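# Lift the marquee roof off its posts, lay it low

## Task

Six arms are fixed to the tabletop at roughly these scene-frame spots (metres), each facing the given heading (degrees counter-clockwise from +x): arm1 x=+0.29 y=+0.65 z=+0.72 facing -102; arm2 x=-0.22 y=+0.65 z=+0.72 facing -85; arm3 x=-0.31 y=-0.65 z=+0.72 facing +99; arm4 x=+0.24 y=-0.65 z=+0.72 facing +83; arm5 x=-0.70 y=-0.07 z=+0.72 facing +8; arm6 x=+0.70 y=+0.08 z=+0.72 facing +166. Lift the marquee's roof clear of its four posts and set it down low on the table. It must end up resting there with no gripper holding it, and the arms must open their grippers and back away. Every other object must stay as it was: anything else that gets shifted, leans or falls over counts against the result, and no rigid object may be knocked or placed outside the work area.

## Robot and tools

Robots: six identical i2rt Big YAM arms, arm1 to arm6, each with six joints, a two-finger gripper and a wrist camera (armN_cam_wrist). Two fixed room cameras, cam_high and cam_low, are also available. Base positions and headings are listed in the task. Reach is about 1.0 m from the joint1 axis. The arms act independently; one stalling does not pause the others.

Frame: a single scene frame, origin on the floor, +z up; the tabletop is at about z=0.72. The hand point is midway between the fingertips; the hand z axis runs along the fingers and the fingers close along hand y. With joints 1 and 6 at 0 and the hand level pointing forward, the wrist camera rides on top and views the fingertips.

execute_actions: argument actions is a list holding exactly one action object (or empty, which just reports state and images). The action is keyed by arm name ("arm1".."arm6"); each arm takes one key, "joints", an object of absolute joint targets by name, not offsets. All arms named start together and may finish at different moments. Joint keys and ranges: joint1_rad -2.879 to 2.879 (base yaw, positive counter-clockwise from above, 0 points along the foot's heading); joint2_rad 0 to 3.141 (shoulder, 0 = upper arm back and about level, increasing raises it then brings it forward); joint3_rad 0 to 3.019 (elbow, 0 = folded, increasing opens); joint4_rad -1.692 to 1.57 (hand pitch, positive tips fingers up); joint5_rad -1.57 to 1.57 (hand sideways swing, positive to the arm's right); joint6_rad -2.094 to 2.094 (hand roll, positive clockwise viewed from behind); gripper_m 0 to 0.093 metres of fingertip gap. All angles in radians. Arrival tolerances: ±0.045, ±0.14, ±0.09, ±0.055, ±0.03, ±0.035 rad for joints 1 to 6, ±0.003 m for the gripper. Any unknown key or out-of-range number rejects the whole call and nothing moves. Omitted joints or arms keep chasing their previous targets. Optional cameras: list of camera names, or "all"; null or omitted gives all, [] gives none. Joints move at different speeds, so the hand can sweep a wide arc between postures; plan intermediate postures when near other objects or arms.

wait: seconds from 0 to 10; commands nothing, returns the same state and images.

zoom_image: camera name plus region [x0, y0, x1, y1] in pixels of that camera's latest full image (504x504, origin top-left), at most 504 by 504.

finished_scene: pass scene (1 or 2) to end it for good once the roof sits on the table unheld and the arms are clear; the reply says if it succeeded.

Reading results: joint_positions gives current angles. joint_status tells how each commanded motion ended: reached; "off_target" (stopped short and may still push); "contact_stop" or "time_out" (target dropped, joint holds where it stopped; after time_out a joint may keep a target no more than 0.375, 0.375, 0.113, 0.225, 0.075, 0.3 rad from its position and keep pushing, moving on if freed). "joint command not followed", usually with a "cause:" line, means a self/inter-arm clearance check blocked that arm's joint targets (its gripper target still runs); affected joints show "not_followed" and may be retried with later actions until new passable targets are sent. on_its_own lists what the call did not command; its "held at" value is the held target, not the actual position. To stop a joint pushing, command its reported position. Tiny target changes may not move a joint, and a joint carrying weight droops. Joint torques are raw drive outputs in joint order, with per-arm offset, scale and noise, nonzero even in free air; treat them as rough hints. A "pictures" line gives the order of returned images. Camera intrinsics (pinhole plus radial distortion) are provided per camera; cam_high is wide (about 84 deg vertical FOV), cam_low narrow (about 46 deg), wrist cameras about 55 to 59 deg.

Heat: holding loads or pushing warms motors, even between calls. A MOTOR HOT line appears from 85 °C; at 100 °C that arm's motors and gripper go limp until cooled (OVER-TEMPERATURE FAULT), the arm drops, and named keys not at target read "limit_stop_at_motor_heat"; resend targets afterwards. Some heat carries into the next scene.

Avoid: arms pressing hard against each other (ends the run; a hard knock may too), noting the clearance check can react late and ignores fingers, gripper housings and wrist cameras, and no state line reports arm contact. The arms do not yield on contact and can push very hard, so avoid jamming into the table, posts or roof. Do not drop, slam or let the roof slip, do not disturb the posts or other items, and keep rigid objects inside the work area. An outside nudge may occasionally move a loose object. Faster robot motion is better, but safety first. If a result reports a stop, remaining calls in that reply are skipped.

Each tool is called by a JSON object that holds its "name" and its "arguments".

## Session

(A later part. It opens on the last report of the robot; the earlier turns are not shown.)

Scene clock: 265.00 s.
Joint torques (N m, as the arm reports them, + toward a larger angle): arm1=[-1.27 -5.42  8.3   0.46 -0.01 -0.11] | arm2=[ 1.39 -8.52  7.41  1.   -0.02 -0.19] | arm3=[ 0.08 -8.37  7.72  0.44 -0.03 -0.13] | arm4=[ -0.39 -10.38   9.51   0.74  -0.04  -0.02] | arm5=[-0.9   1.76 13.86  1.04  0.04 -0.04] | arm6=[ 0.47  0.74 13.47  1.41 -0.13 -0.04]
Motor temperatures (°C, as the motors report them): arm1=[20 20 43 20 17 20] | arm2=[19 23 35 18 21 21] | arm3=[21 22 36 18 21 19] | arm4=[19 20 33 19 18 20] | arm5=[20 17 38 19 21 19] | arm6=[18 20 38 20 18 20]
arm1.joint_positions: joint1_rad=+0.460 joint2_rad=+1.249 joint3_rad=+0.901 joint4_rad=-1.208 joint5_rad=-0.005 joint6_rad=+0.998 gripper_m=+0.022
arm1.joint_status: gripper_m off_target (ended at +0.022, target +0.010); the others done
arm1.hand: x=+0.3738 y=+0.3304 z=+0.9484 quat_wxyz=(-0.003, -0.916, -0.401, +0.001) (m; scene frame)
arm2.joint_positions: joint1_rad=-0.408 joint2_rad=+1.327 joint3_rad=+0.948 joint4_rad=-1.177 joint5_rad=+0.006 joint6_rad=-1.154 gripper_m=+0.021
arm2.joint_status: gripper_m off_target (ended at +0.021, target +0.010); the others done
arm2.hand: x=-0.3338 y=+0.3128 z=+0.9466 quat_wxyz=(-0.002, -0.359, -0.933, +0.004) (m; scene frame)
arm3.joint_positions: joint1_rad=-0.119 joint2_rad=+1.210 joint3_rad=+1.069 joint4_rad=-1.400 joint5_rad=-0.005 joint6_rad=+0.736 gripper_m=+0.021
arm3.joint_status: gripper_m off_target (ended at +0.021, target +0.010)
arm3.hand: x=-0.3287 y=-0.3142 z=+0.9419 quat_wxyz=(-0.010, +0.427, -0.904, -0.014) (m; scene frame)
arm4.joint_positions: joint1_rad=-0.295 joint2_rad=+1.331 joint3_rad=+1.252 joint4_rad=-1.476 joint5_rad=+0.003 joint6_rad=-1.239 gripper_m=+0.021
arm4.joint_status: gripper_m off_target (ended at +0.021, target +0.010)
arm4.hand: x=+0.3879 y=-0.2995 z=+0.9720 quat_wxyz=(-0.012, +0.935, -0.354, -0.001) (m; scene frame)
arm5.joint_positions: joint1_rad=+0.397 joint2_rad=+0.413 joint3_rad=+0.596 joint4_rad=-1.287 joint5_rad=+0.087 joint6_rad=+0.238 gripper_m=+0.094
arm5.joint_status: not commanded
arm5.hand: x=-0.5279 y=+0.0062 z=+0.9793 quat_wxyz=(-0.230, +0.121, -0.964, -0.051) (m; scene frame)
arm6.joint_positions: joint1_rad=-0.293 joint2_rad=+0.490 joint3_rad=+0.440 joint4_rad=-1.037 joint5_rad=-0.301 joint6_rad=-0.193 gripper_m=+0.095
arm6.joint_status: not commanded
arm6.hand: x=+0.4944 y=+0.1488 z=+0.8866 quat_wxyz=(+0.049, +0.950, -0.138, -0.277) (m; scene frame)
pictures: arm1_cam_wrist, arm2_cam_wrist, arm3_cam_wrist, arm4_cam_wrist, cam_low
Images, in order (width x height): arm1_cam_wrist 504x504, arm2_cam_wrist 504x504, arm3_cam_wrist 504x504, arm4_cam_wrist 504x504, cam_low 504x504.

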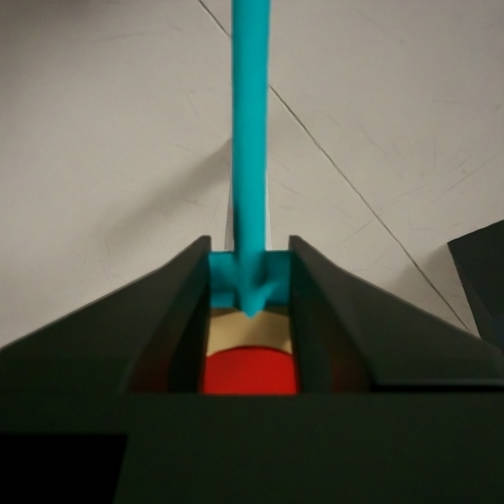

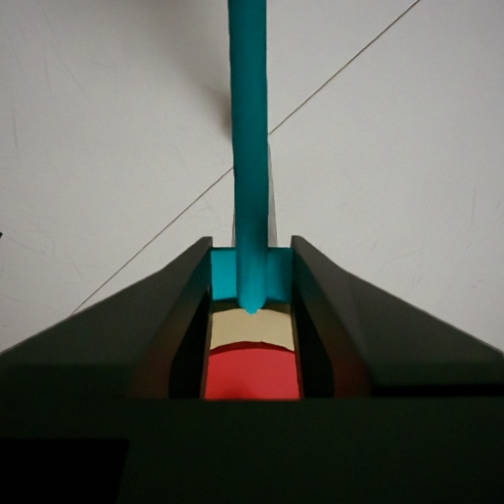

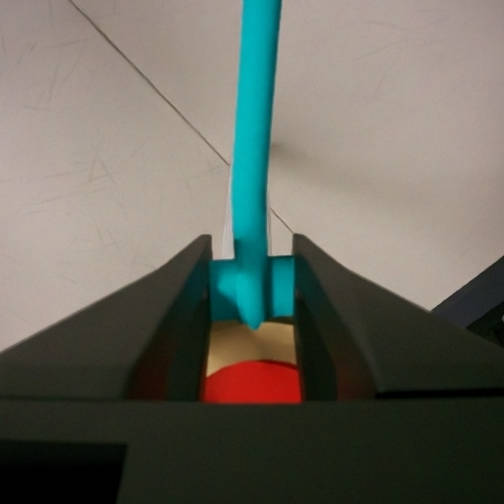

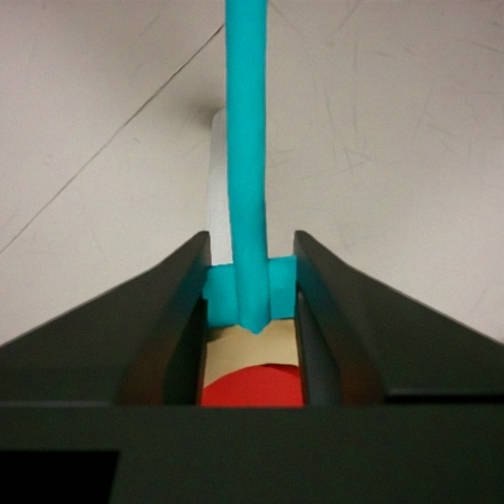

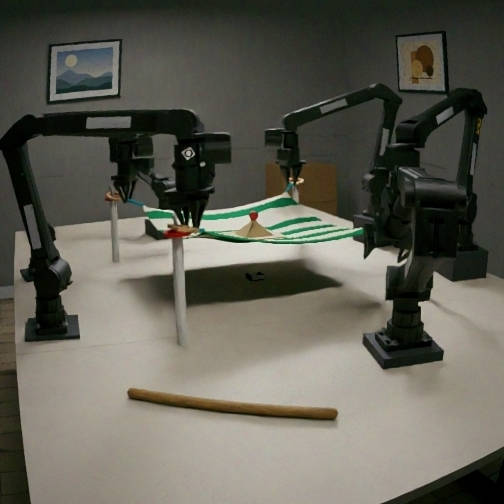

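{"name": "execute_actions", "arguments": {"actions": [{"arm1":{"joints":{"joint1_rad":0.538,"joint2_rad":1.192,"joint3_rad":1.006,"joint4_rad":-1.321,"joint6_rad":1.066}},"arm2":{"joints":{"joint1_rad":-0.483,"joint2_rad":1.274,"joint3_rad":1.054,"joint4_rad":-1.287,"joint6_rad":-1.224}},"arm3":{"joints":{"joint1_rad":-0.050,"joint2_rad":1.175,"joint3_rad":1.183,"joint4_rad":-1.518,"joint6_rad":0.795}},"arm4":{"joints":{"joint1_rad":-0.360,"joint2_rad":1.288,"joint3_rad":1.355,"joint4_rad":-1.580,"joint6_rad":-1.294}}}], "cameras": ["arm1_cam_wrist","arm2_cam_wrist","arm3_cam_wrist","arm4_cam_wrist","cam_high","cam_low"]}}

Scene clock: 385.90 s.
Joint torques (N m, as the arm reports them, + toward a larger angle): arm1=[-1.36 -6.8  12.63 -0.83 -0.35  0.04] | arm2=[ -0.1  -10.82  10.66   0.     0.37  -0.15] | arm3=[-0.1  -8.62 10.29 -0.46 -0.2   0.  ] | arm4=[ -0.71 -12.14  14.94  -0.67   0.23  -0.03] | arm5=[-0.82  1.72 13.88  1.08  0.03 -0.04] | arm6=[ 0.4   0.67 13.53  1.41 -0.12 -0.03]
Motor temperatures (°C, as the motors report them): arm1=[20 20 40 20 17 20] | arm2=[19 23 35 18 21 21] | arm3=[21 22 36 18 21 19] | arm4=[19 20 32 19 18 20] | arm5=[20 17 41 19 21 19] | arm6=[18 20 41 20 18 20]
arm1.joint_positions: joint1_rad=+0.529 joint2_rad=+1.201 joint3_rad=+0.961 joint4_rad=-1.303 joint5_rad=+0.001 joint6_rad=+1.058 gripper_m=+0.022
arm1.joint_status: all done
arm1.hand: x=+0.3938 y=+0.3393 z=+0.9846 quat_wxyz=(-0.009, -0.914, -0.405, +0.004) (m; scene frame)
arm2.joint_positions: joint1_rad=-0.472 joint2_rad=+1.286 joint3_rad=+1.010 joint4_rad=-1.274 joint5_rad=-0.003 joint6_rad=-1.210 gripper_m=+0.021
arm2.joint_status: all done
arm2.hand: x=-0.3537 y=+0.3216 z=+0.9822 quat_wxyz=(-0.006, -0.363, -0.932, +0.007) (m; scene frame)
arm3.joint_positions: joint1_rad=-0.056 joint2_rad=+1.187 joint3_rad=+1.138 joint4_rad=-1.501 joint5_rad=+0.000 joint6_rad=+0.786 gripper_m=+0.021
arm3.joint_status: all done
arm3.hand: x=-0.3486 y=-0.3235 z=+0.9749 quat_wxyz=(-0.010, +0.433, -0.901, -0.009) (m; scene frame)
arm4.joint_positions: joint1_rad=-0.346 joint2_rad=+1.297 joint3_rad=+1.303 joint4_rad=-1.559 joint5_rad=-0.004 joint6_rad=-1.285 gripper_m=+0.021
arm4.joint_status: all done
arm4.hand: x=+0.3997 y=-0.3174 z=+1.0033 quat_wxyz=(-0.013, +0.934, -0.357, -0.004) (m; scene frame)
arm5.joint_positions: joint1_rad=+0.397 joint2_rad=+0.413 joint3_rad=+0.596 joint4_rad=-1.287 joint5_rad=+0.087 joint6_rad=+0.238 gripper_m=+0.094
arm5.joint_status: not commanded
arm5.hand: x=-0.5279 y=+0.0062 z=+0.9793 quat_wxyz=(-0.230, +0.121, -0.964, -0.051) (m; scene frame)
arm6.joint_positions: joint1_rad=-0.293 joint2_rad=+0.490 joint3_rad=+0.440 joint4_rad=-1.037 joint5_rad=-0.301 joint6_rad=-0.193 gripper_m=+0.095
arm6.joint_status: not commanded
arm6.hand: x=+0.4944 y=+0.1488 z=+0.8866 quat_wxyz=(+0.049, +0.950, -0.138, -0.277) (m; scene frame)
pictures: arm1_cam_wrist, arm2_cam_wrist, arm3_cam_wrist, arm4_cam_wrist, cam_high, cam_low
Images, in order (width x height): arm1_cam_wrist 504x504, arm2_cam_wrist 504x504, arm3_cam_wrist 504x504, arm4_cam_wrist 504x504, cam_high 504x504, cam_low 504x504.

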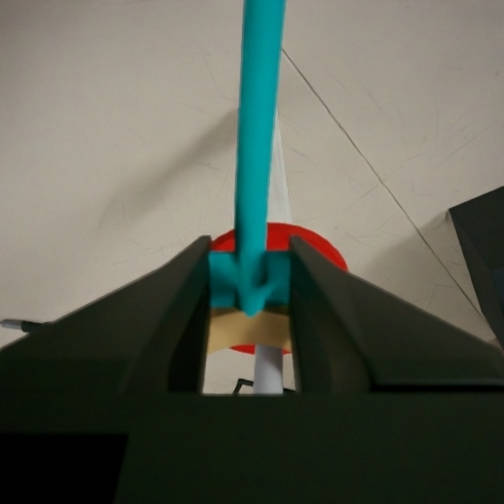

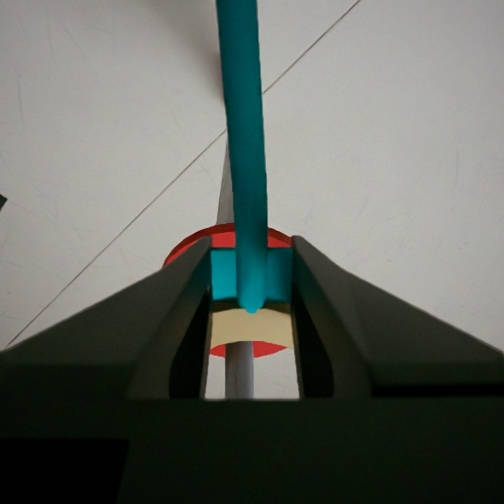

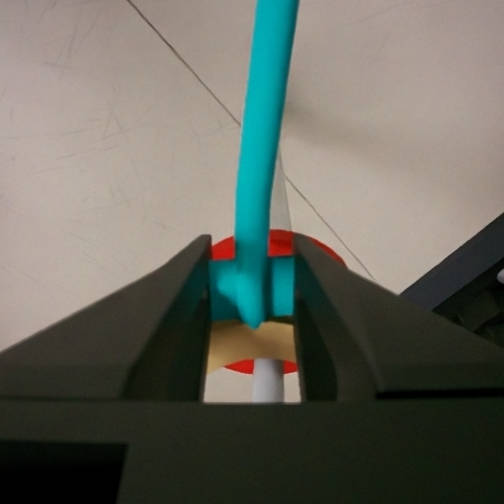

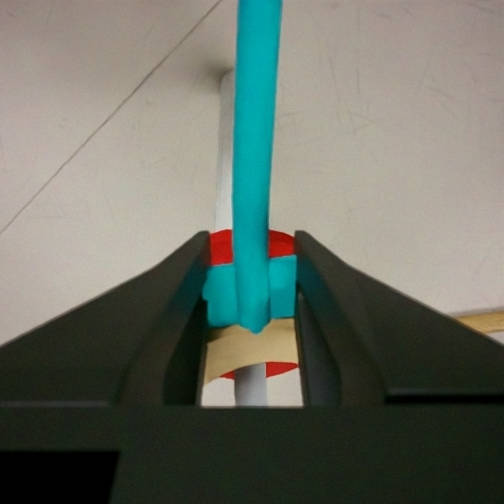

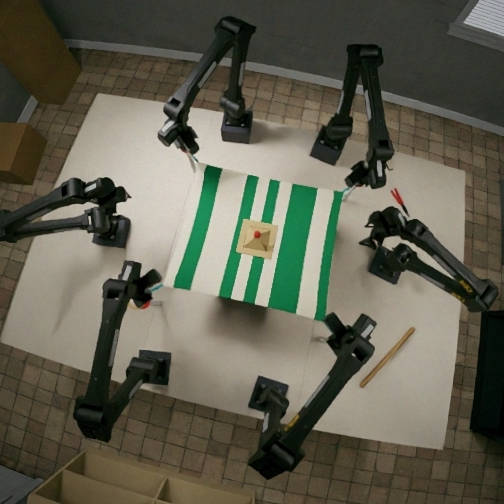

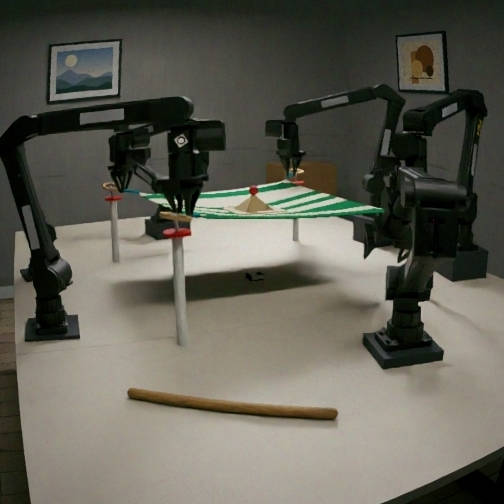

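{"name": "zoom_image", "arguments": {"camera": "cam_low", "region": [90, 150, 400, 360]}}

{"name": "zoom_image", "arguments": {"camera": "cam_high", "region": [110, 120, 420, 380]}}

Region (90, 150, 400, 360) of cam_low's 504x504 image, scaled by 1.626, with more detail than that image has; it fills the top 341 rows of this view, and the rest is white.

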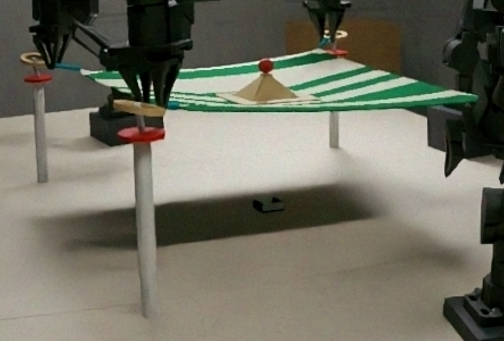

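Region (110, 120, 420, 380) of cam_high's 504x504 image, scaled by 1.626, with more detail than that image has; it fills the top 423 rows of this view, and the rest is white.

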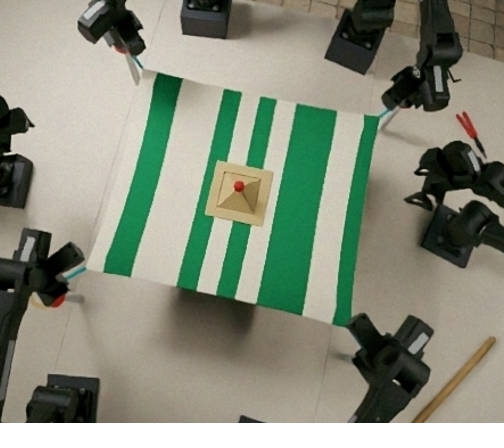

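{"name": "execute_actions", "arguments": {"actions": [{"arm1":{"joints":{"joint3_rad":1.095,"joint4_rad":-1.460}},"arm2":{"joints":{"joint3_rad":1.145,"joint4_rad":-1.430}},"arm3":{"joints":{"joint3_rad":1.277,"joint4_rad":-1.634}},"arm4":{"joints":{"joint3_rad":1.451,"joint4_rad":-1.671}}}], "cameras": ["arm1_cam_wrist","arm2_cam_wrist","arm3_cam_wrist","arm4_cam_wrist","cam_high","cam_low"]}}

Scene clock: 438.77 s.
Joint torques (N m, as the arm reports them, + toward a larger angle): arm1=[-1.3  -7.07 12.46 -0.97 -0.36  0.04] | arm2=[-0.27 -9.94 10.66 -0.16  0.34 -0.18] | arm3=[-0.15 -8.75 10.03 -0.59 -0.19  0.01] | arm4=[ -0.74 -12.15  14.29  -0.68   0.23  -0.03] | arm5=[-0.87  1.76 13.87  1.05  0.04 -0.04] | arm6=[ 0.25  0.45 13.48  1.35 -0.12 -0.04]
Motor temperatures (°C, as the motors report them): arm1=[20 20 46 20 18 20] | arm2=[19 23 39 18 22 21] | arm3=[21 22 40 18 21 19] | arm4=[19 21 38 19 19 20] | arm5=[20 17 42 19 21 19] | arm6=[18 20 42 20 18 20]
arm1.joint_positions: joint1_rad=+0.529 joint2_rad=+1.201 joint3_rad=+1.052 joint4_rad=-1.440 joint5_rad=+0.001 joint6_rad=+1.059 gripper_m=+0.022
arm1.joint_status: all done
arm1.hand: x=+0.3926 y=+0.3434 z=+1.0186 quat_wxyz=(+0.014, -0.914, -0.405, +0.002) (m; scene frame)
arm2.joint_positions: joint1_rad=-0.472 joint2_rad=+1.286 joint3_rad=+1.102 joint4_rad=-1.415 joint5_rad=-0.003 joint6_rad=-1.210 gripper_m=+0.021
arm2.joint_status: all done
arm2.hand: x=-0.3525 y=+0.3253 z=+1.0165 quat_wxyz=(-0.006, -0.363, -0.932, -0.018) (m; scene frame)
arm3.joint_positions: joint1_rad=-0.056 joint2_rad=+1.185 joint3_rad=+1.237 joint4_rad=-1.615 joint5_rad=+0.000 joint6_rad=+0.786 gripper_m=+0.021
arm3.joint_status: all done
arm3.hand: x=-0.3486 y=-0.3277 z=+1.0131 quat_wxyz=(-0.008, +0.433, -0.902, -0.003) (m; scene frame)
arm4.joint_positions: joint1_rad=-0.346 joint2_rad=+1.296 joint3_rad=+1.405 joint4_rad=-1.650 joint5_rad=-0.004 joint6_rad=-1.285 gripper_m=+0.021
arm4.joint_status: all done
arm4.hand: x=+0.4000 y=-0.3173 z=+1.0426 quat_wxyz=(-0.019, +0.934, -0.357, -0.004) (m; scene frame)
arm5.joint_positions: joint1_rad=+0.397 joint2_rad=+0.413 joint3_rad=+0.596 joint4_rad=-1.287 joint5_rad=+0.087 joint6_rad=+0.238 gripper_m=+0.094
arm5.joint_status: not commanded
arm5.hand: x=-0.5279 y=+0.0062 z=+0.9793 quat_wxyz=(-0.230, +0.121, -0.964, -0.051) (m; scene frame)
arm6.joint_positions: joint1_rad=-0.293 joint2_rad=+0.490 joint3_rad=+0.440 joint4_rad=-1.037 joint5_rad=-0.301 joint6_rad=-0.193 gripper_m=+0.095
arm6.joint_status: not commanded
arm6.hand: x=+0.4944 y=+0.1488 z=+0.8866 quat_wxyz=(+0.049, +0.950, -0.138, -0.277) (m; scene frame)
pictures: arm1_cam_wrist, arm2_cam_wrist, arm3_cam_wrist, arm4_cam_wrist, cam_high, cam_low
Images, in order (width x height): arm1_cam_wrist 504x504, arm2_cam_wrist 504x504, arm3_cam_wrist 504x504, arm4_cam_wrist 504x504, cam_high 504x504, cam_low 504x504.

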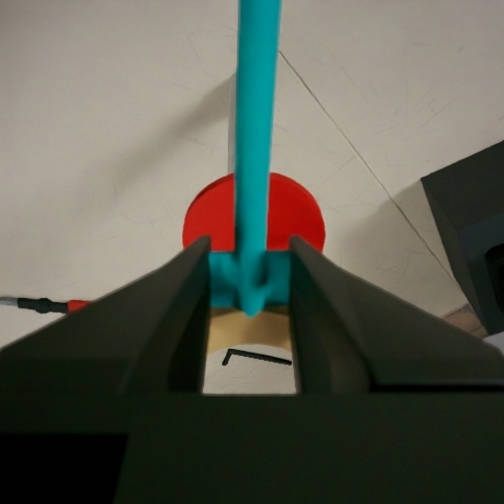

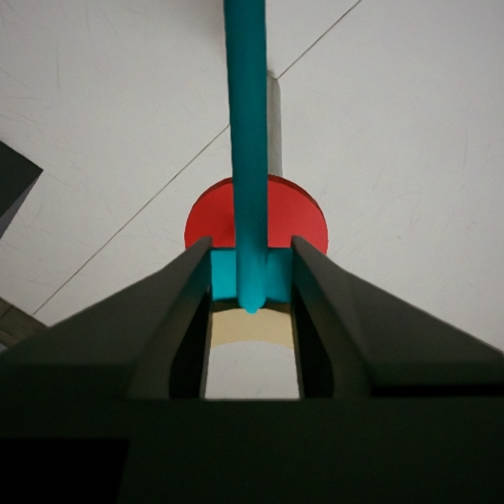

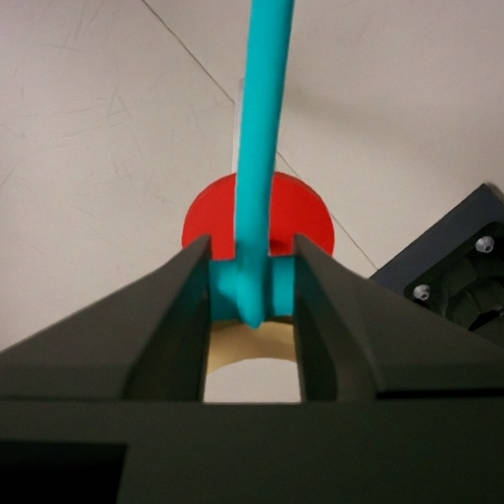

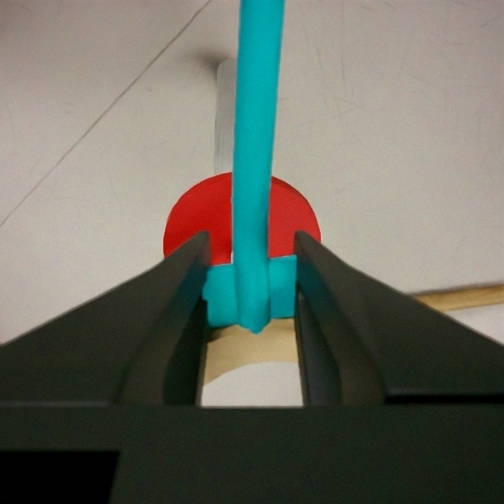

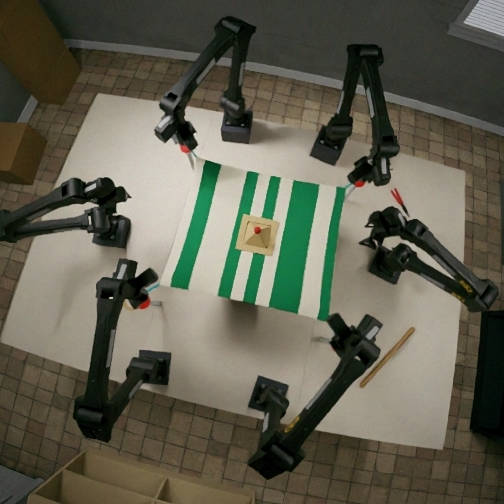

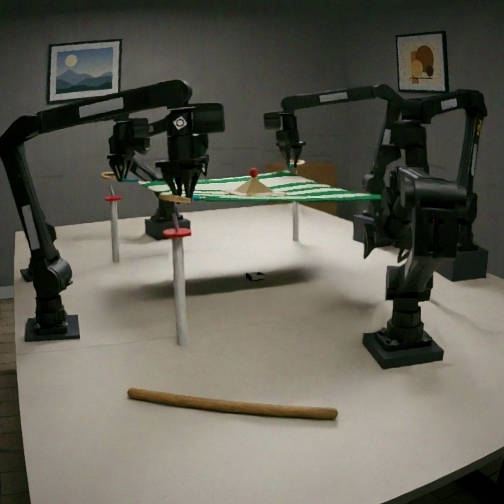

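{"name": "zoom_image", "arguments": {"camera": "cam_low", "region": [90, 140, 330, 290]}}

Region (90, 140, 330, 290) of cam_low's 504x504 image, scaled by 2.100, with more detail than that image has; it fills the top 315 rows of this view, and the rest is white.

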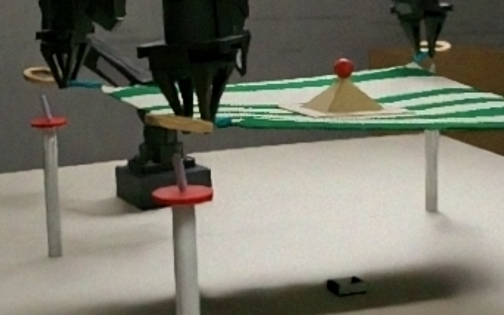

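{"name": "execute_actions", "arguments": {"actions": [{"arm1":{"joints":{"joint1_rad":0.193,"joint2_rad":1.125,"joint3_rad":1.006,"joint6_rad":0.245}},"arm2":{"joints":{"joint1_rad":-0.172,"joint2_rad":1.154,"joint3_rad":1.014,"joint6_rad":-0.358}},"arm3":{"joints":{"joint1_rad":-0.397,"joint6_rad":0.007}},"arm4":{"joints":{"joint1_rad":-0.072,"joint2_rad":1.186,"joint3_rad":1.273,"joint6_rad":-0.447}}}], "cameras": ["arm1_cam_wrist","arm2_cam_wrist","arm3_cam_wrist","arm4_cam_wrist","cam_high","cam_low"]}}

Scene clock: 527.00 s.
Joint torques (N m, as the arm reports them, + toward a larger angle): arm1=[-1.8  -5.99  8.25 -0.6  -0.1  -0.15] | arm2=[ 0.2  -7.89  7.7   0.27  0.14  0.11] | arm3=[-0.22 -8.55 10.07 -0.27 -0.04 -0.16] | arm4=[ 0.13 -8.84  9.12 -0.48  0.01  0.13] | arm5=[-0.92  1.89 13.86  1.07  0.04 -0.04] | arm6=[ 0.37  0.51 13.5   1.38 -0.13 -0.04]
Motor temperatures (°C, as the motors report them): arm1=[20 21 48 20 18 20] | arm2=[19 23 40 18 22 21] | arm3=[21 22 40 18 21 19] | arm4=[19 21 39 19 19 20] | arm5=[20 17 44 19 21 19] | arm6=[18 20 44 20 18 20]
arm1.joint_positions: joint1_rad=+0.192 joint2_rad=+1.133 joint3_rad=+1.014 joint4_rad=-1.446 joint5_rad=-0.005 joint6_rad=+0.253 gripper_m=+0.022
arm1.joint_status: all done
arm1.hand: x=+0.2875 y=+0.3453 z=+1.0248 quat_wxyz=(+0.001, -0.795, -0.606, +0.001) (m; scene frame)
arm2.joint_positions: joint1_rad=-0.171 joint2_rad=+1.158 joint3_rad=+1.016 joint4_rad=-1.421 joint5_rad=+0.004 joint6_rad=-0.373 gripper_m=+0.021
arm2.joint_status: all done
arm2.hand: x=-0.2488 y=+0.3384 z=+1.0248 quat_wxyz=(-0.004, -0.597, -0.802, -0.001) (m; scene frame)
arm3.joint_positions: joint1_rad=-0.401 joint2_rad=+1.185 joint3_rad=+1.237 joint4_rad=-1.622 joint5_rad=-0.006 joint6_rad=+0.017 gripper_m=+0.021
arm3.joint_status: all done
arm3.hand: x=-0.2385 y=-0.3363 z=+1.0143 quat_wxyz=(-0.004, +0.613, -0.790, +0.000) (m; scene frame)
arm4.joint_positions: joint1_rad=-0.069 joint2_rad=+1.182 joint3_rad=+1.289 joint4_rad=-1.653 joint5_rad=+0.003 joint6_rad=-0.457 gripper_m=+0.021
arm4.joint_status: all done
arm4.hand: x=+0.2960 y=-0.3308 z=+1.0354 quat_wxyz=(-0.015, +0.802, -0.597, -0.008) (m; scene frame)
arm5.joint_positions: joint1_rad=+0.397 joint2_rad=+0.413 joint3_rad=+0.596 joint4_rad=-1.287 joint5_rad=+0.087 joint6_rad=+0.238 gripper_m=+0.094
arm5.joint_status: not commanded
arm5.hand: x=-0.5279 y=+0.0062 z=+0.9793 quat_wxyz=(-0.230, +0.121, -0.964, -0.051) (m; scene frame)
arm6.joint_positions: joint1_rad=-0.293 joint2_rad=+0.490 joint3_rad=+0.440 joint4_rad=-1.037 joint5_rad=-0.301 joint6_rad=-0.193 gripper_m=+0.095
arm6.joint_status: not commanded
arm6.hand: x=+0.4944 y=+0.1488 z=+0.8866 quat_wxyz=(+0.049, +0.950, -0.138, -0.277) (m; scene frame)
pictures: arm1_cam_wrist, arm2_cam_wrist, arm3_cam_wrist, arm4_cam_wrist, cam_high, cam_low
Images, in order (width x height): arm1_cam_wrist 504x504, arm2_cam_wrist 504x504, arm3_cam_wrist 504x504, arm4_cam_wrist 504x504, cam_high 504x504, cam_low 504x504.

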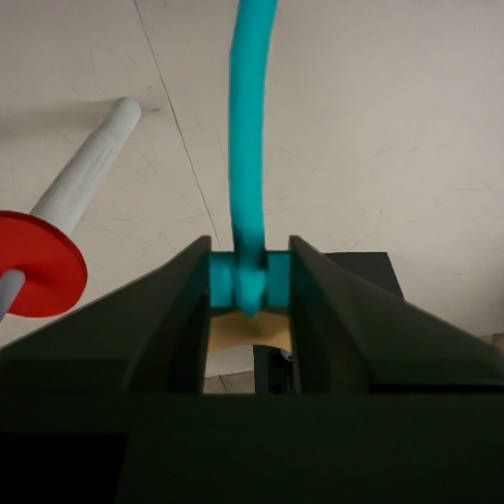

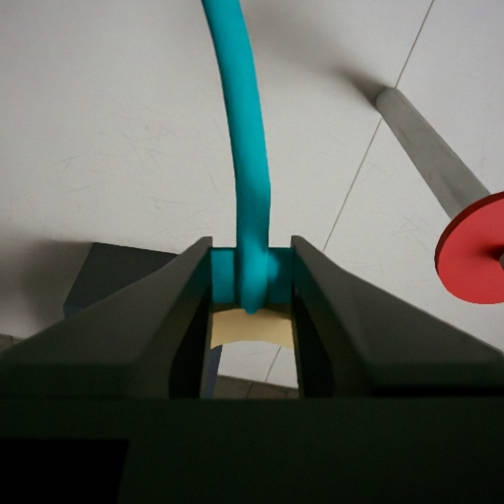

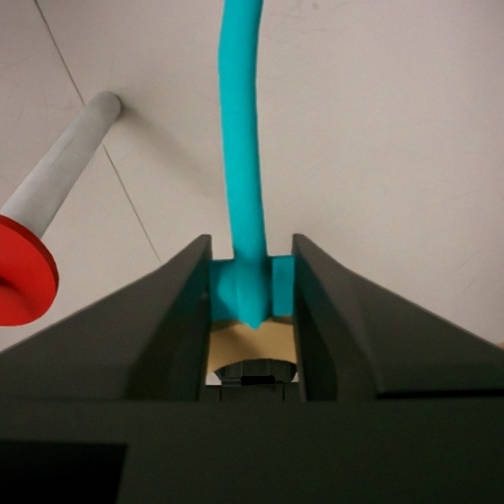

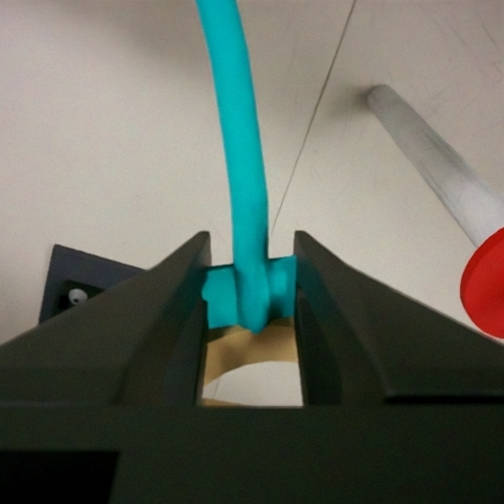

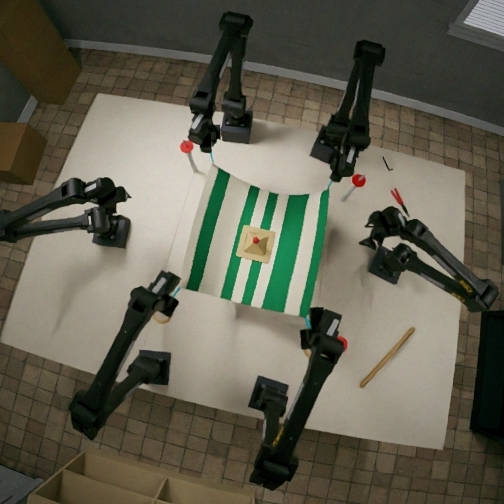

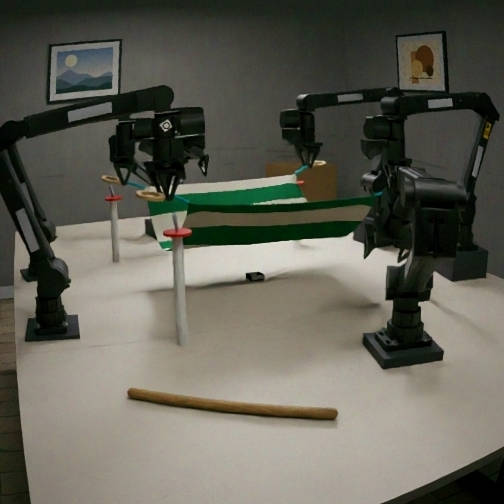

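{"name": "execute_actions", "arguments": {"actions": [], "cameras": ["cam_high","cam_low"]}}

{"name": "zoom_image", "arguments": {"camera": "cam_low", "region": [140, 150, 400, 300]}}

{"name": "zoom_image", "arguments": {"camera": "cam_high", "region": [140, 130, 380, 360]}}

Scene clock: 532.07 s.
Joint torques (N m, as the arm reports them, + toward a larger angle): arm1=[-1.89 -5.98  8.26 -0.62 -0.1  -0.13] | arm2=[ 0.02 -7.82  7.66  0.32  0.14  0.08] | arm3=[-0.09 -8.56 10.06 -0.31 -0.04 -0.14] | arm4=[ 0.1  -8.82  9.16 -0.5   0.01  0.12] | arm5=[-0.89  1.75 13.87  1.04  0.04 -0.04] | arm6=[ 0.5   0.34 13.48  1.4  -0.14 -0.03]
Motor temperatures (°C, as the motors report them): arm1=[20 20 46 20 18 20] | arm2=[19 23 39 18 22 21] | arm3=[21 22 40 18 21 19] | arm4=[19 21 37 19 19 20] | arm5=[20 17 44 19 21 19] | arm6=[18 20 44 20 18 20]
arm1.joint_positions: joint1_rad=+0.192 joint2_rad=+1.133 joint3_rad=+1.014 joint4_rad=-1.446 joint5_rad=-0.005 joint6_rad=+0.253 gripper_m=+0.022
arm1.joint_status: all done
arm1.hand: x=+0.2875 y=+0.3453 z=+1.0248 quat_wxyz=(+0.001, -0.795, -0.606, +0.001) (m; scene frame)
arm2.joint_positions: joint1_rad=-0.171 joint2_rad=+1.158 joint3_rad=+1.016 joint4_rad=-1.421 joint5_rad=+0.004 joint6_rad=-0.373 gripper_m=+0.021
arm2.joint_status: all done
arm2.hand: x=-0.2488 y=+0.3384 z=+1.0248 quat_wxyz=(-0.004, -0.597, -0.802, -0.001) (m; scene frame)
arm3.joint_positions: joint1_rad=-0.401 joint2_rad=+1.185 joint3_rad=+1.237 joint4_rad=-1.622 joint5_rad=-0.006 joint6_rad=+0.016 gripper_m=+0.021
arm3.joint_status: all done
arm3.hand: x=-0.2385 y=-0.3363 z=+1.0143 quat_wxyz=(-0.004, +0.613, -0.790, +0.000) (m; scene frame)
arm4.joint_positions: joint1_rad=-0.069 joint2_rad=+1.182 joint3_rad=+1.289 joint4_rad=-1.653 joint5_rad=+0.003 joint6_rad=-0.456 gripper_m=+0.021
arm4.joint_status: all done
arm4.hand: x=+0.2960 y=-0.3308 z=+1.0354 quat_wxyz=(-0.015, +0.802, -0.598, -0.008) (m; scene frame)
arm5.joint_positions: joint1_rad=+0.397 joint2_rad=+0.413 joint3_rad=+0.596 joint4_rad=-1.287 joint5_rad=+0.087 joint6_rad=+0.238 gripper_m=+0.094
arm5.joint_status: not commanded
arm5.hand: x=-0.5279 y=+0.0062 z=+0.9793 quat_wxyz=(-0.230, +0.121, -0.964, -0.051) (m; scene frame)
arm6.joint_positions: joint1_rad=-0.293 joint2_rad=+0.490 joint3_rad=+0.440 joint4_rad=-1.037 joint5_rad=-0.301 joint6_rad=-0.193 gripper_m=+0.095
arm6.joint_status: not commanded
arm6.hand: x=+0.4944 y=+0.1488 z=+0.8866 quat_wxyz=(+0.049, +0.950, -0.138, -0.277) (m; scene frame)
pictures: cam_high, cam_low
Images, in order (width x height): cam_high 504x504, cam_low 504x504.

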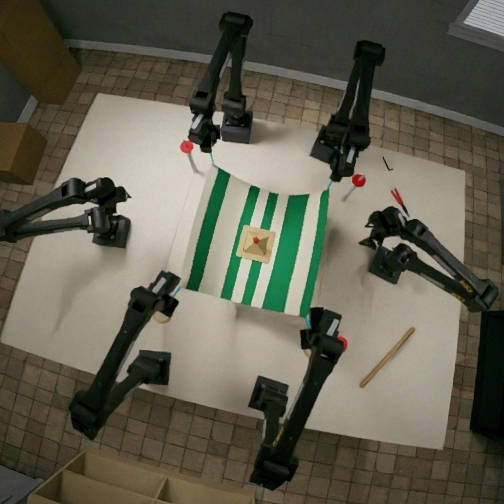

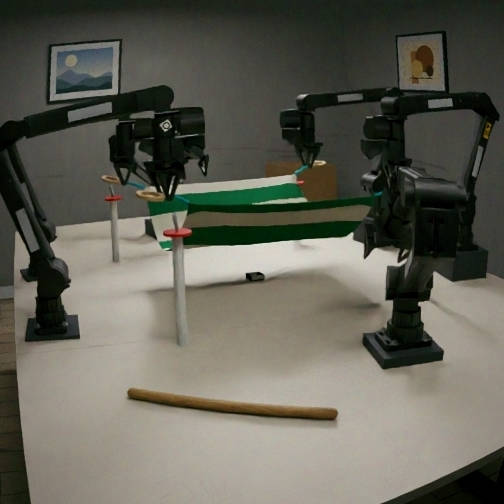

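Region (140, 150, 400, 300) of cam_low's 504x504 image, scaled by 1.938, with more detail than that image has; it fills the top 291 rows of this view, and the rest is white.

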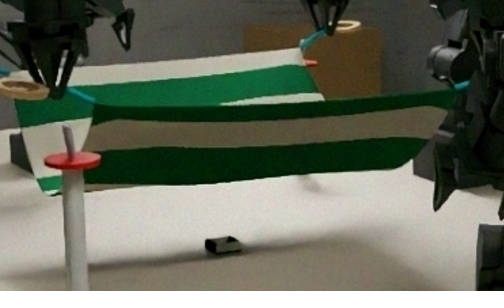

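Region (140, 130, 380, 360) of cam_high's 504x504 image, scaled by 2.100, with more detail than that image has; it fills the top 483 rows of this view, and the rest is white.

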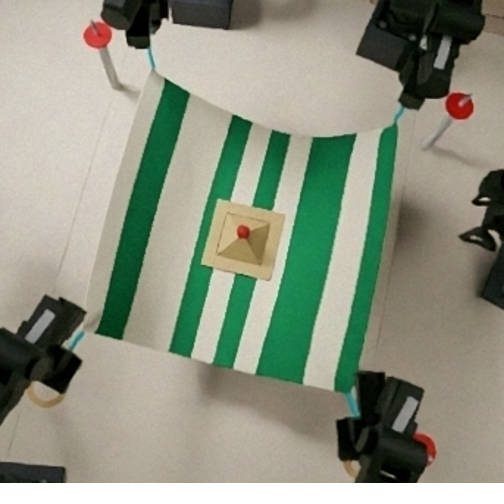

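{"name": "execute_actions", "arguments": {"actions": [{"arm1":{"joints":{"joint2_rad":1.249,"joint3_rad":0.851,"joint4_rad":-1.161}},"arm2":{"joints":{"joint2_rad":1.287,"joint3_rad":0.866,"joint4_rad":-1.142}},"arm3":{"joints":{"joint2_rad":1.234,"joint3_rad":1.071,"joint4_rad":-1.385}},"arm4":{"joints":{"joint2_rad":1.265,"joint3_rad":1.055,"joint4_rad":-1.376}}}], "cameras": ["arm1_cam_wrist","arm2_cam_wrist","arm3_cam_wrist","arm4_cam_wrist","cam_high","cam_low"]}}

Scene clock: 604.43 s.
Joint torques (N m, as the arm reports them, + toward a larger angle): arm1=[-1.85 -7.26  8.82  0.39 -0.11 -0.13] | arm2=[ 0.15 -9.98  7.87  0.75  0.16  0.09] | arm3=[-0.2  -9.51  7.82  0.43 -0.04 -0.15] | arm4=[  0.16 -10.72   9.76   0.66  -0.01   0.12] | arm5=[-0.92  1.61 13.89  1.04  0.04 -0.05] | arm6=[ 0.4   0.61 13.48  1.38 -0.13 -0.04]
Motor temperatures (°C, as the motors report them): arm1=[20 20 41 20 18 20] | arm2=[19 23 36 18 21 21] | arm3=[21 22 41 18 21 19] | arm4=[19 20 33 19 18 20] | arm5=[20 17 45 19 21 19] | arm6=[18 20 45 20 18 20]
arm1.joint_positions: joint1_rad=+0.192 joint2_rad=+1.265 joint3_rad=+0.845 joint4_rad=-1.172 joint5_rad=-0.005 joint6_rad=+0.252 gripper_m=+0.022
arm1.joint_status: all done
arm1.hand: x=+0.2865 y=+0.3334 z=+0.9243 quat_wxyz=(+0.012, -0.795, -0.606, -0.007) (m; scene frame)
arm2.joint_positions: joint1_rad=-0.171 joint2_rad=+1.305 joint3_rad=+0.855 joint4_rad=-1.149 joint5_rad=+0.004 joint6_rad=-0.373 gripper_m=+0.021
arm2.joint_status: all done
arm2.hand: x=-0.2488 y=+0.3258 z=+0.9220 quat_wxyz=(+0.006, -0.597, -0.802, -0.016) (m; scene frame)
arm3.joint_positions: joint1_rad=-0.401 joint2_rad=+1.247 joint3_rad=+1.060 joint4_rad=-1.394 joint5_rad=-0.006 joint6_rad=+0.016 gripper_m=+0.021
arm3.joint_status: all done
arm3.hand: x=-0.2340 y=-0.3214 z=+0.9279 quat_wxyz=(+0.000, +0.613, -0.790, +0.003) (m; scene frame)
arm4.joint_positions: joint1_rad=-0.069 joint2_rad=+1.267 joint3_rad=+1.061 joint4_rad=-1.390 joint5_rad=+0.004 joint6_rad=-0.456 gripper_m=+0.021
arm4.joint_status: all done
arm4.hand: x=+0.2981 y=-0.3159 z=+0.9218 quat_wxyz=(+0.007, +0.802, -0.598, +0.004) (m; scene frame)
arm5.joint_positions: joint1_rad=+0.397 joint2_rad=+0.413 joint3_rad=+0.596 joint4_rad=-1.287 joint5_rad=+0.087 joint6_rad=+0.238 gripper_m=+0.094
arm5.joint_status: not commanded
arm5.hand: x=-0.5279 y=+0.0062 z=+0.9793 quat_wxyz=(-0.230, +0.121, -0.964, -0.051) (m; scene frame)
arm6.joint_positions: joint1_rad=-0.293 joint2_rad=+0.490 joint3_rad=+0.440 joint4_rad=-1.037 joint5_rad=-0.301 joint6_rad=-0.193 gripper_m=+0.095
arm6.joint_status: not commanded
arm6.hand: x=+0.4944 y=+0.1488 z=+0.8866 quat_wxyz=(+0.049, +0.950, -0.138, -0.277) (m; scene frame)
pictures: arm1_cam_wrist, arm2_cam_wrist, arm3_cam_wrist, arm4_cam_wrist, cam_high, cam_low
Images, in order (width x height): arm1_cam_wrist 504x504, arm2_cam_wrist 504x504, arm3_cam_wrist 504x504, arm4_cam_wrist 504x504, cam_high 504x504, cam_low 504x504.

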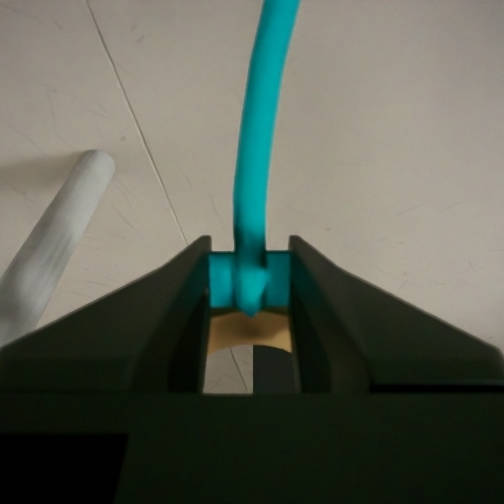

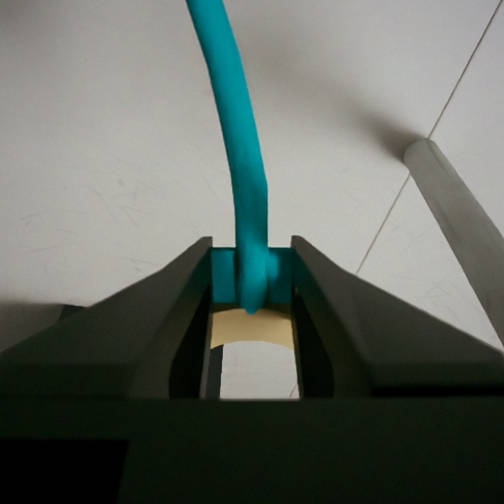

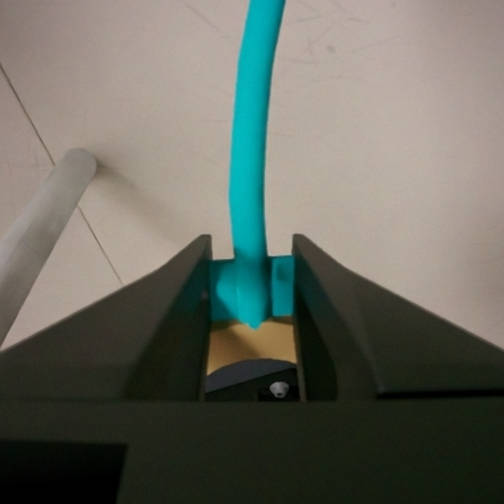

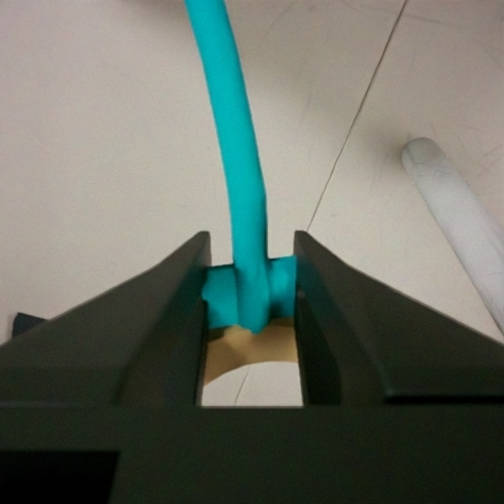

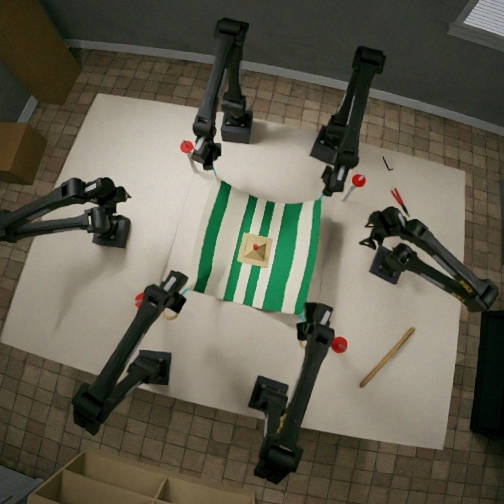

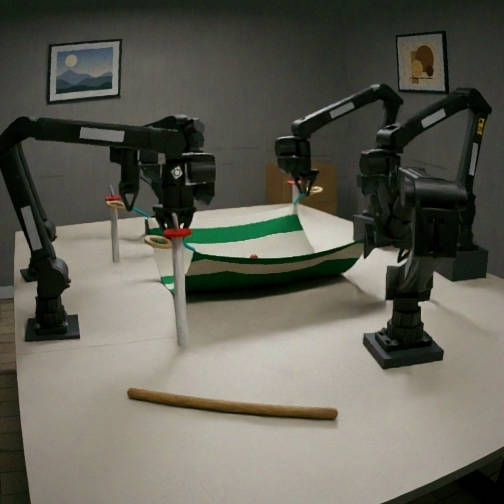

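{"name": "execute_actions", "arguments": {"actions": [], "cameras": ["cam_high","cam_low"]}}

{"name": "zoom_image", "arguments": {"camera": "cam_low", "region": [130, 170, 400, 320]}}

{"name": "zoom_image", "arguments": {"camera": "cam_high", "region": [130, 130, 380, 360]}}

Scene clock: 607.93 s.
Joint torques (N m, as the arm reports them, + toward a larger angle): arm1=[-1.9  -7.48  8.71  0.37 -0.11 -0.12] | arm2=[  0.14 -10.32   7.8    0.71   0.16   0.09] | arm3=[-0.21 -9.37  7.95  0.49 -0.04 -0.15] | arm4=[  0.08 -10.76   9.84   0.64  -0.01   0.12] | arm5=[-0.81  1.73 13.89  1.04  0.04 -0.04] | arm6=[ 0.4   0.61 13.5   1.37 -0.12 -0.03]
Motor temperatures (°C, as the motors report them): arm1=[20 20 41 20 18 20] | arm2=[19 23 36 18 21 21] | arm3=[21 22 40 18 21 19] | arm4=[19 20 33 19 18 20] | arm5=[20 17 45 19 21 19] | arm6=[18 20 45 20 18 20]
arm1.joint_positions: joint1_rad=+0.192 joint2_rad=+1.265 joint3_rad=+0.845 joint4_rad=-1.172 joint5_rad=-0.005 joint6_rad=+0.252 gripper_m=+0.022
arm1.joint_status: all done
arm1.hand: x=+0.2865 y=+0.3334 z=+0.9243 quat_wxyz=(+0.012, -0.795, -0.606, -0.007) (m; scene frame)
arm2.joint_positions: joint1_rad=-0.171 joint2_rad=+1.305 joint3_rad=+0.855 joint4_rad=-1.149 joint5_rad=+0.004 joint6_rad=-0.373 gripper_m=+0.021
arm2.joint_status: all done
arm2.hand: x=-0.2488 y=+0.3258 z=+0.9220 quat_wxyz=(+0.006, -0.597, -0.802, -0.016) (m; scene frame)
arm3.joint_positions: joint1_rad=-0.401 joint2_rad=+1.247 joint3_rad=+1.060 joint4_rad=-1.394 joint5_rad=-0.006 joint6_rad=+0.016 gripper_m=+0.021
arm3.joint_status: all done
arm3.hand: x=-0.2340 y=-0.3214 z=+0.9279 quat_wxyz=(+0.000, +0.613, -0.790, +0.003) (m; scene frame)
arm4.joint_positions: joint1_rad=-0.069 joint2_rad=+1.267 joint3_rad=+1.061 joint4_rad=-1.390 joint5_rad=+0.004 joint6_rad=-0.456 gripper_m=+0.021
arm4.joint_status: all done
arm4.hand: x=+0.2981 y=-0.3159 z=+0.9218 quat_wxyz=(+0.007, +0.802, -0.598, +0.004) (m; scene frame)
arm5.joint_positions: joint1_rad=+0.397 joint2_rad=+0.413 joint3_rad=+0.596 joint4_rad=-1.287 joint5_rad=+0.087 joint6_rad=+0.238 gripper_m=+0.094
arm5.joint_status: not commanded
arm5.hand: x=-0.5279 y=+0.0062 z=+0.9793 quat_wxyz=(-0.230, +0.121, -0.964, -0.051) (m; scene frame)
arm6.joint_positions: joint1_rad=-0.293 joint2_rad=+0.490 joint3_rad=+0.440 joint4_rad=-1.037 joint5_rad=-0.301 joint6_rad=-0.193 gripper_m=+0.095
arm6.joint_status: not commanded
arm6.hand: x=+0.4944 y=+0.1488 z=+0.8866 quat_wxyz=(+0.049, +0.950, -0.138, -0.277) (m; scene frame)
pictures: cam_high, cam_low
Images, in order (width x height): cam_high 504x504, cam_low 504x504.

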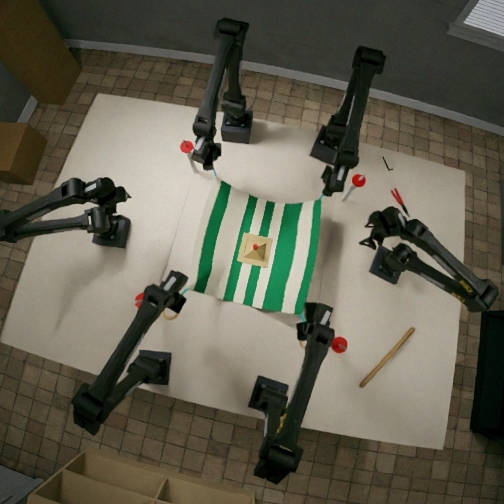

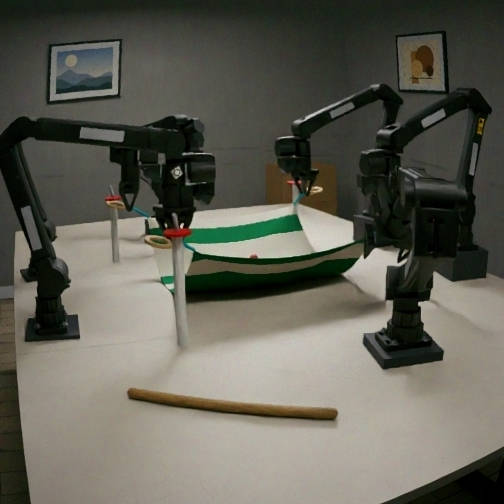

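Region (130, 170, 400, 320) of cam_low's 504x504 image, scaled by 1.867, with more detail than that image has.

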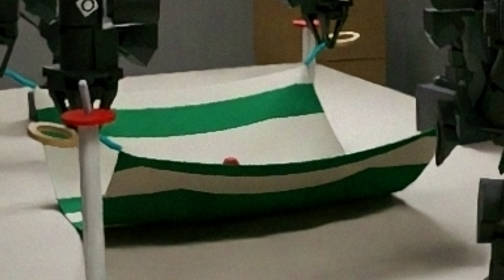

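Region (130, 130, 380, 360) of cam_high's 504x504 image, scaled by 2.016, with more detail than that image has; it fills the top 464 rows of this view, and the rest is white.

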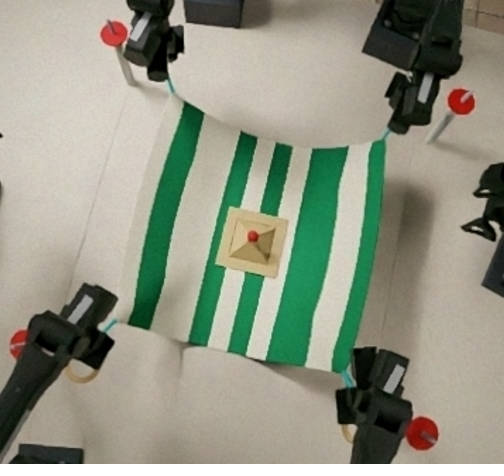

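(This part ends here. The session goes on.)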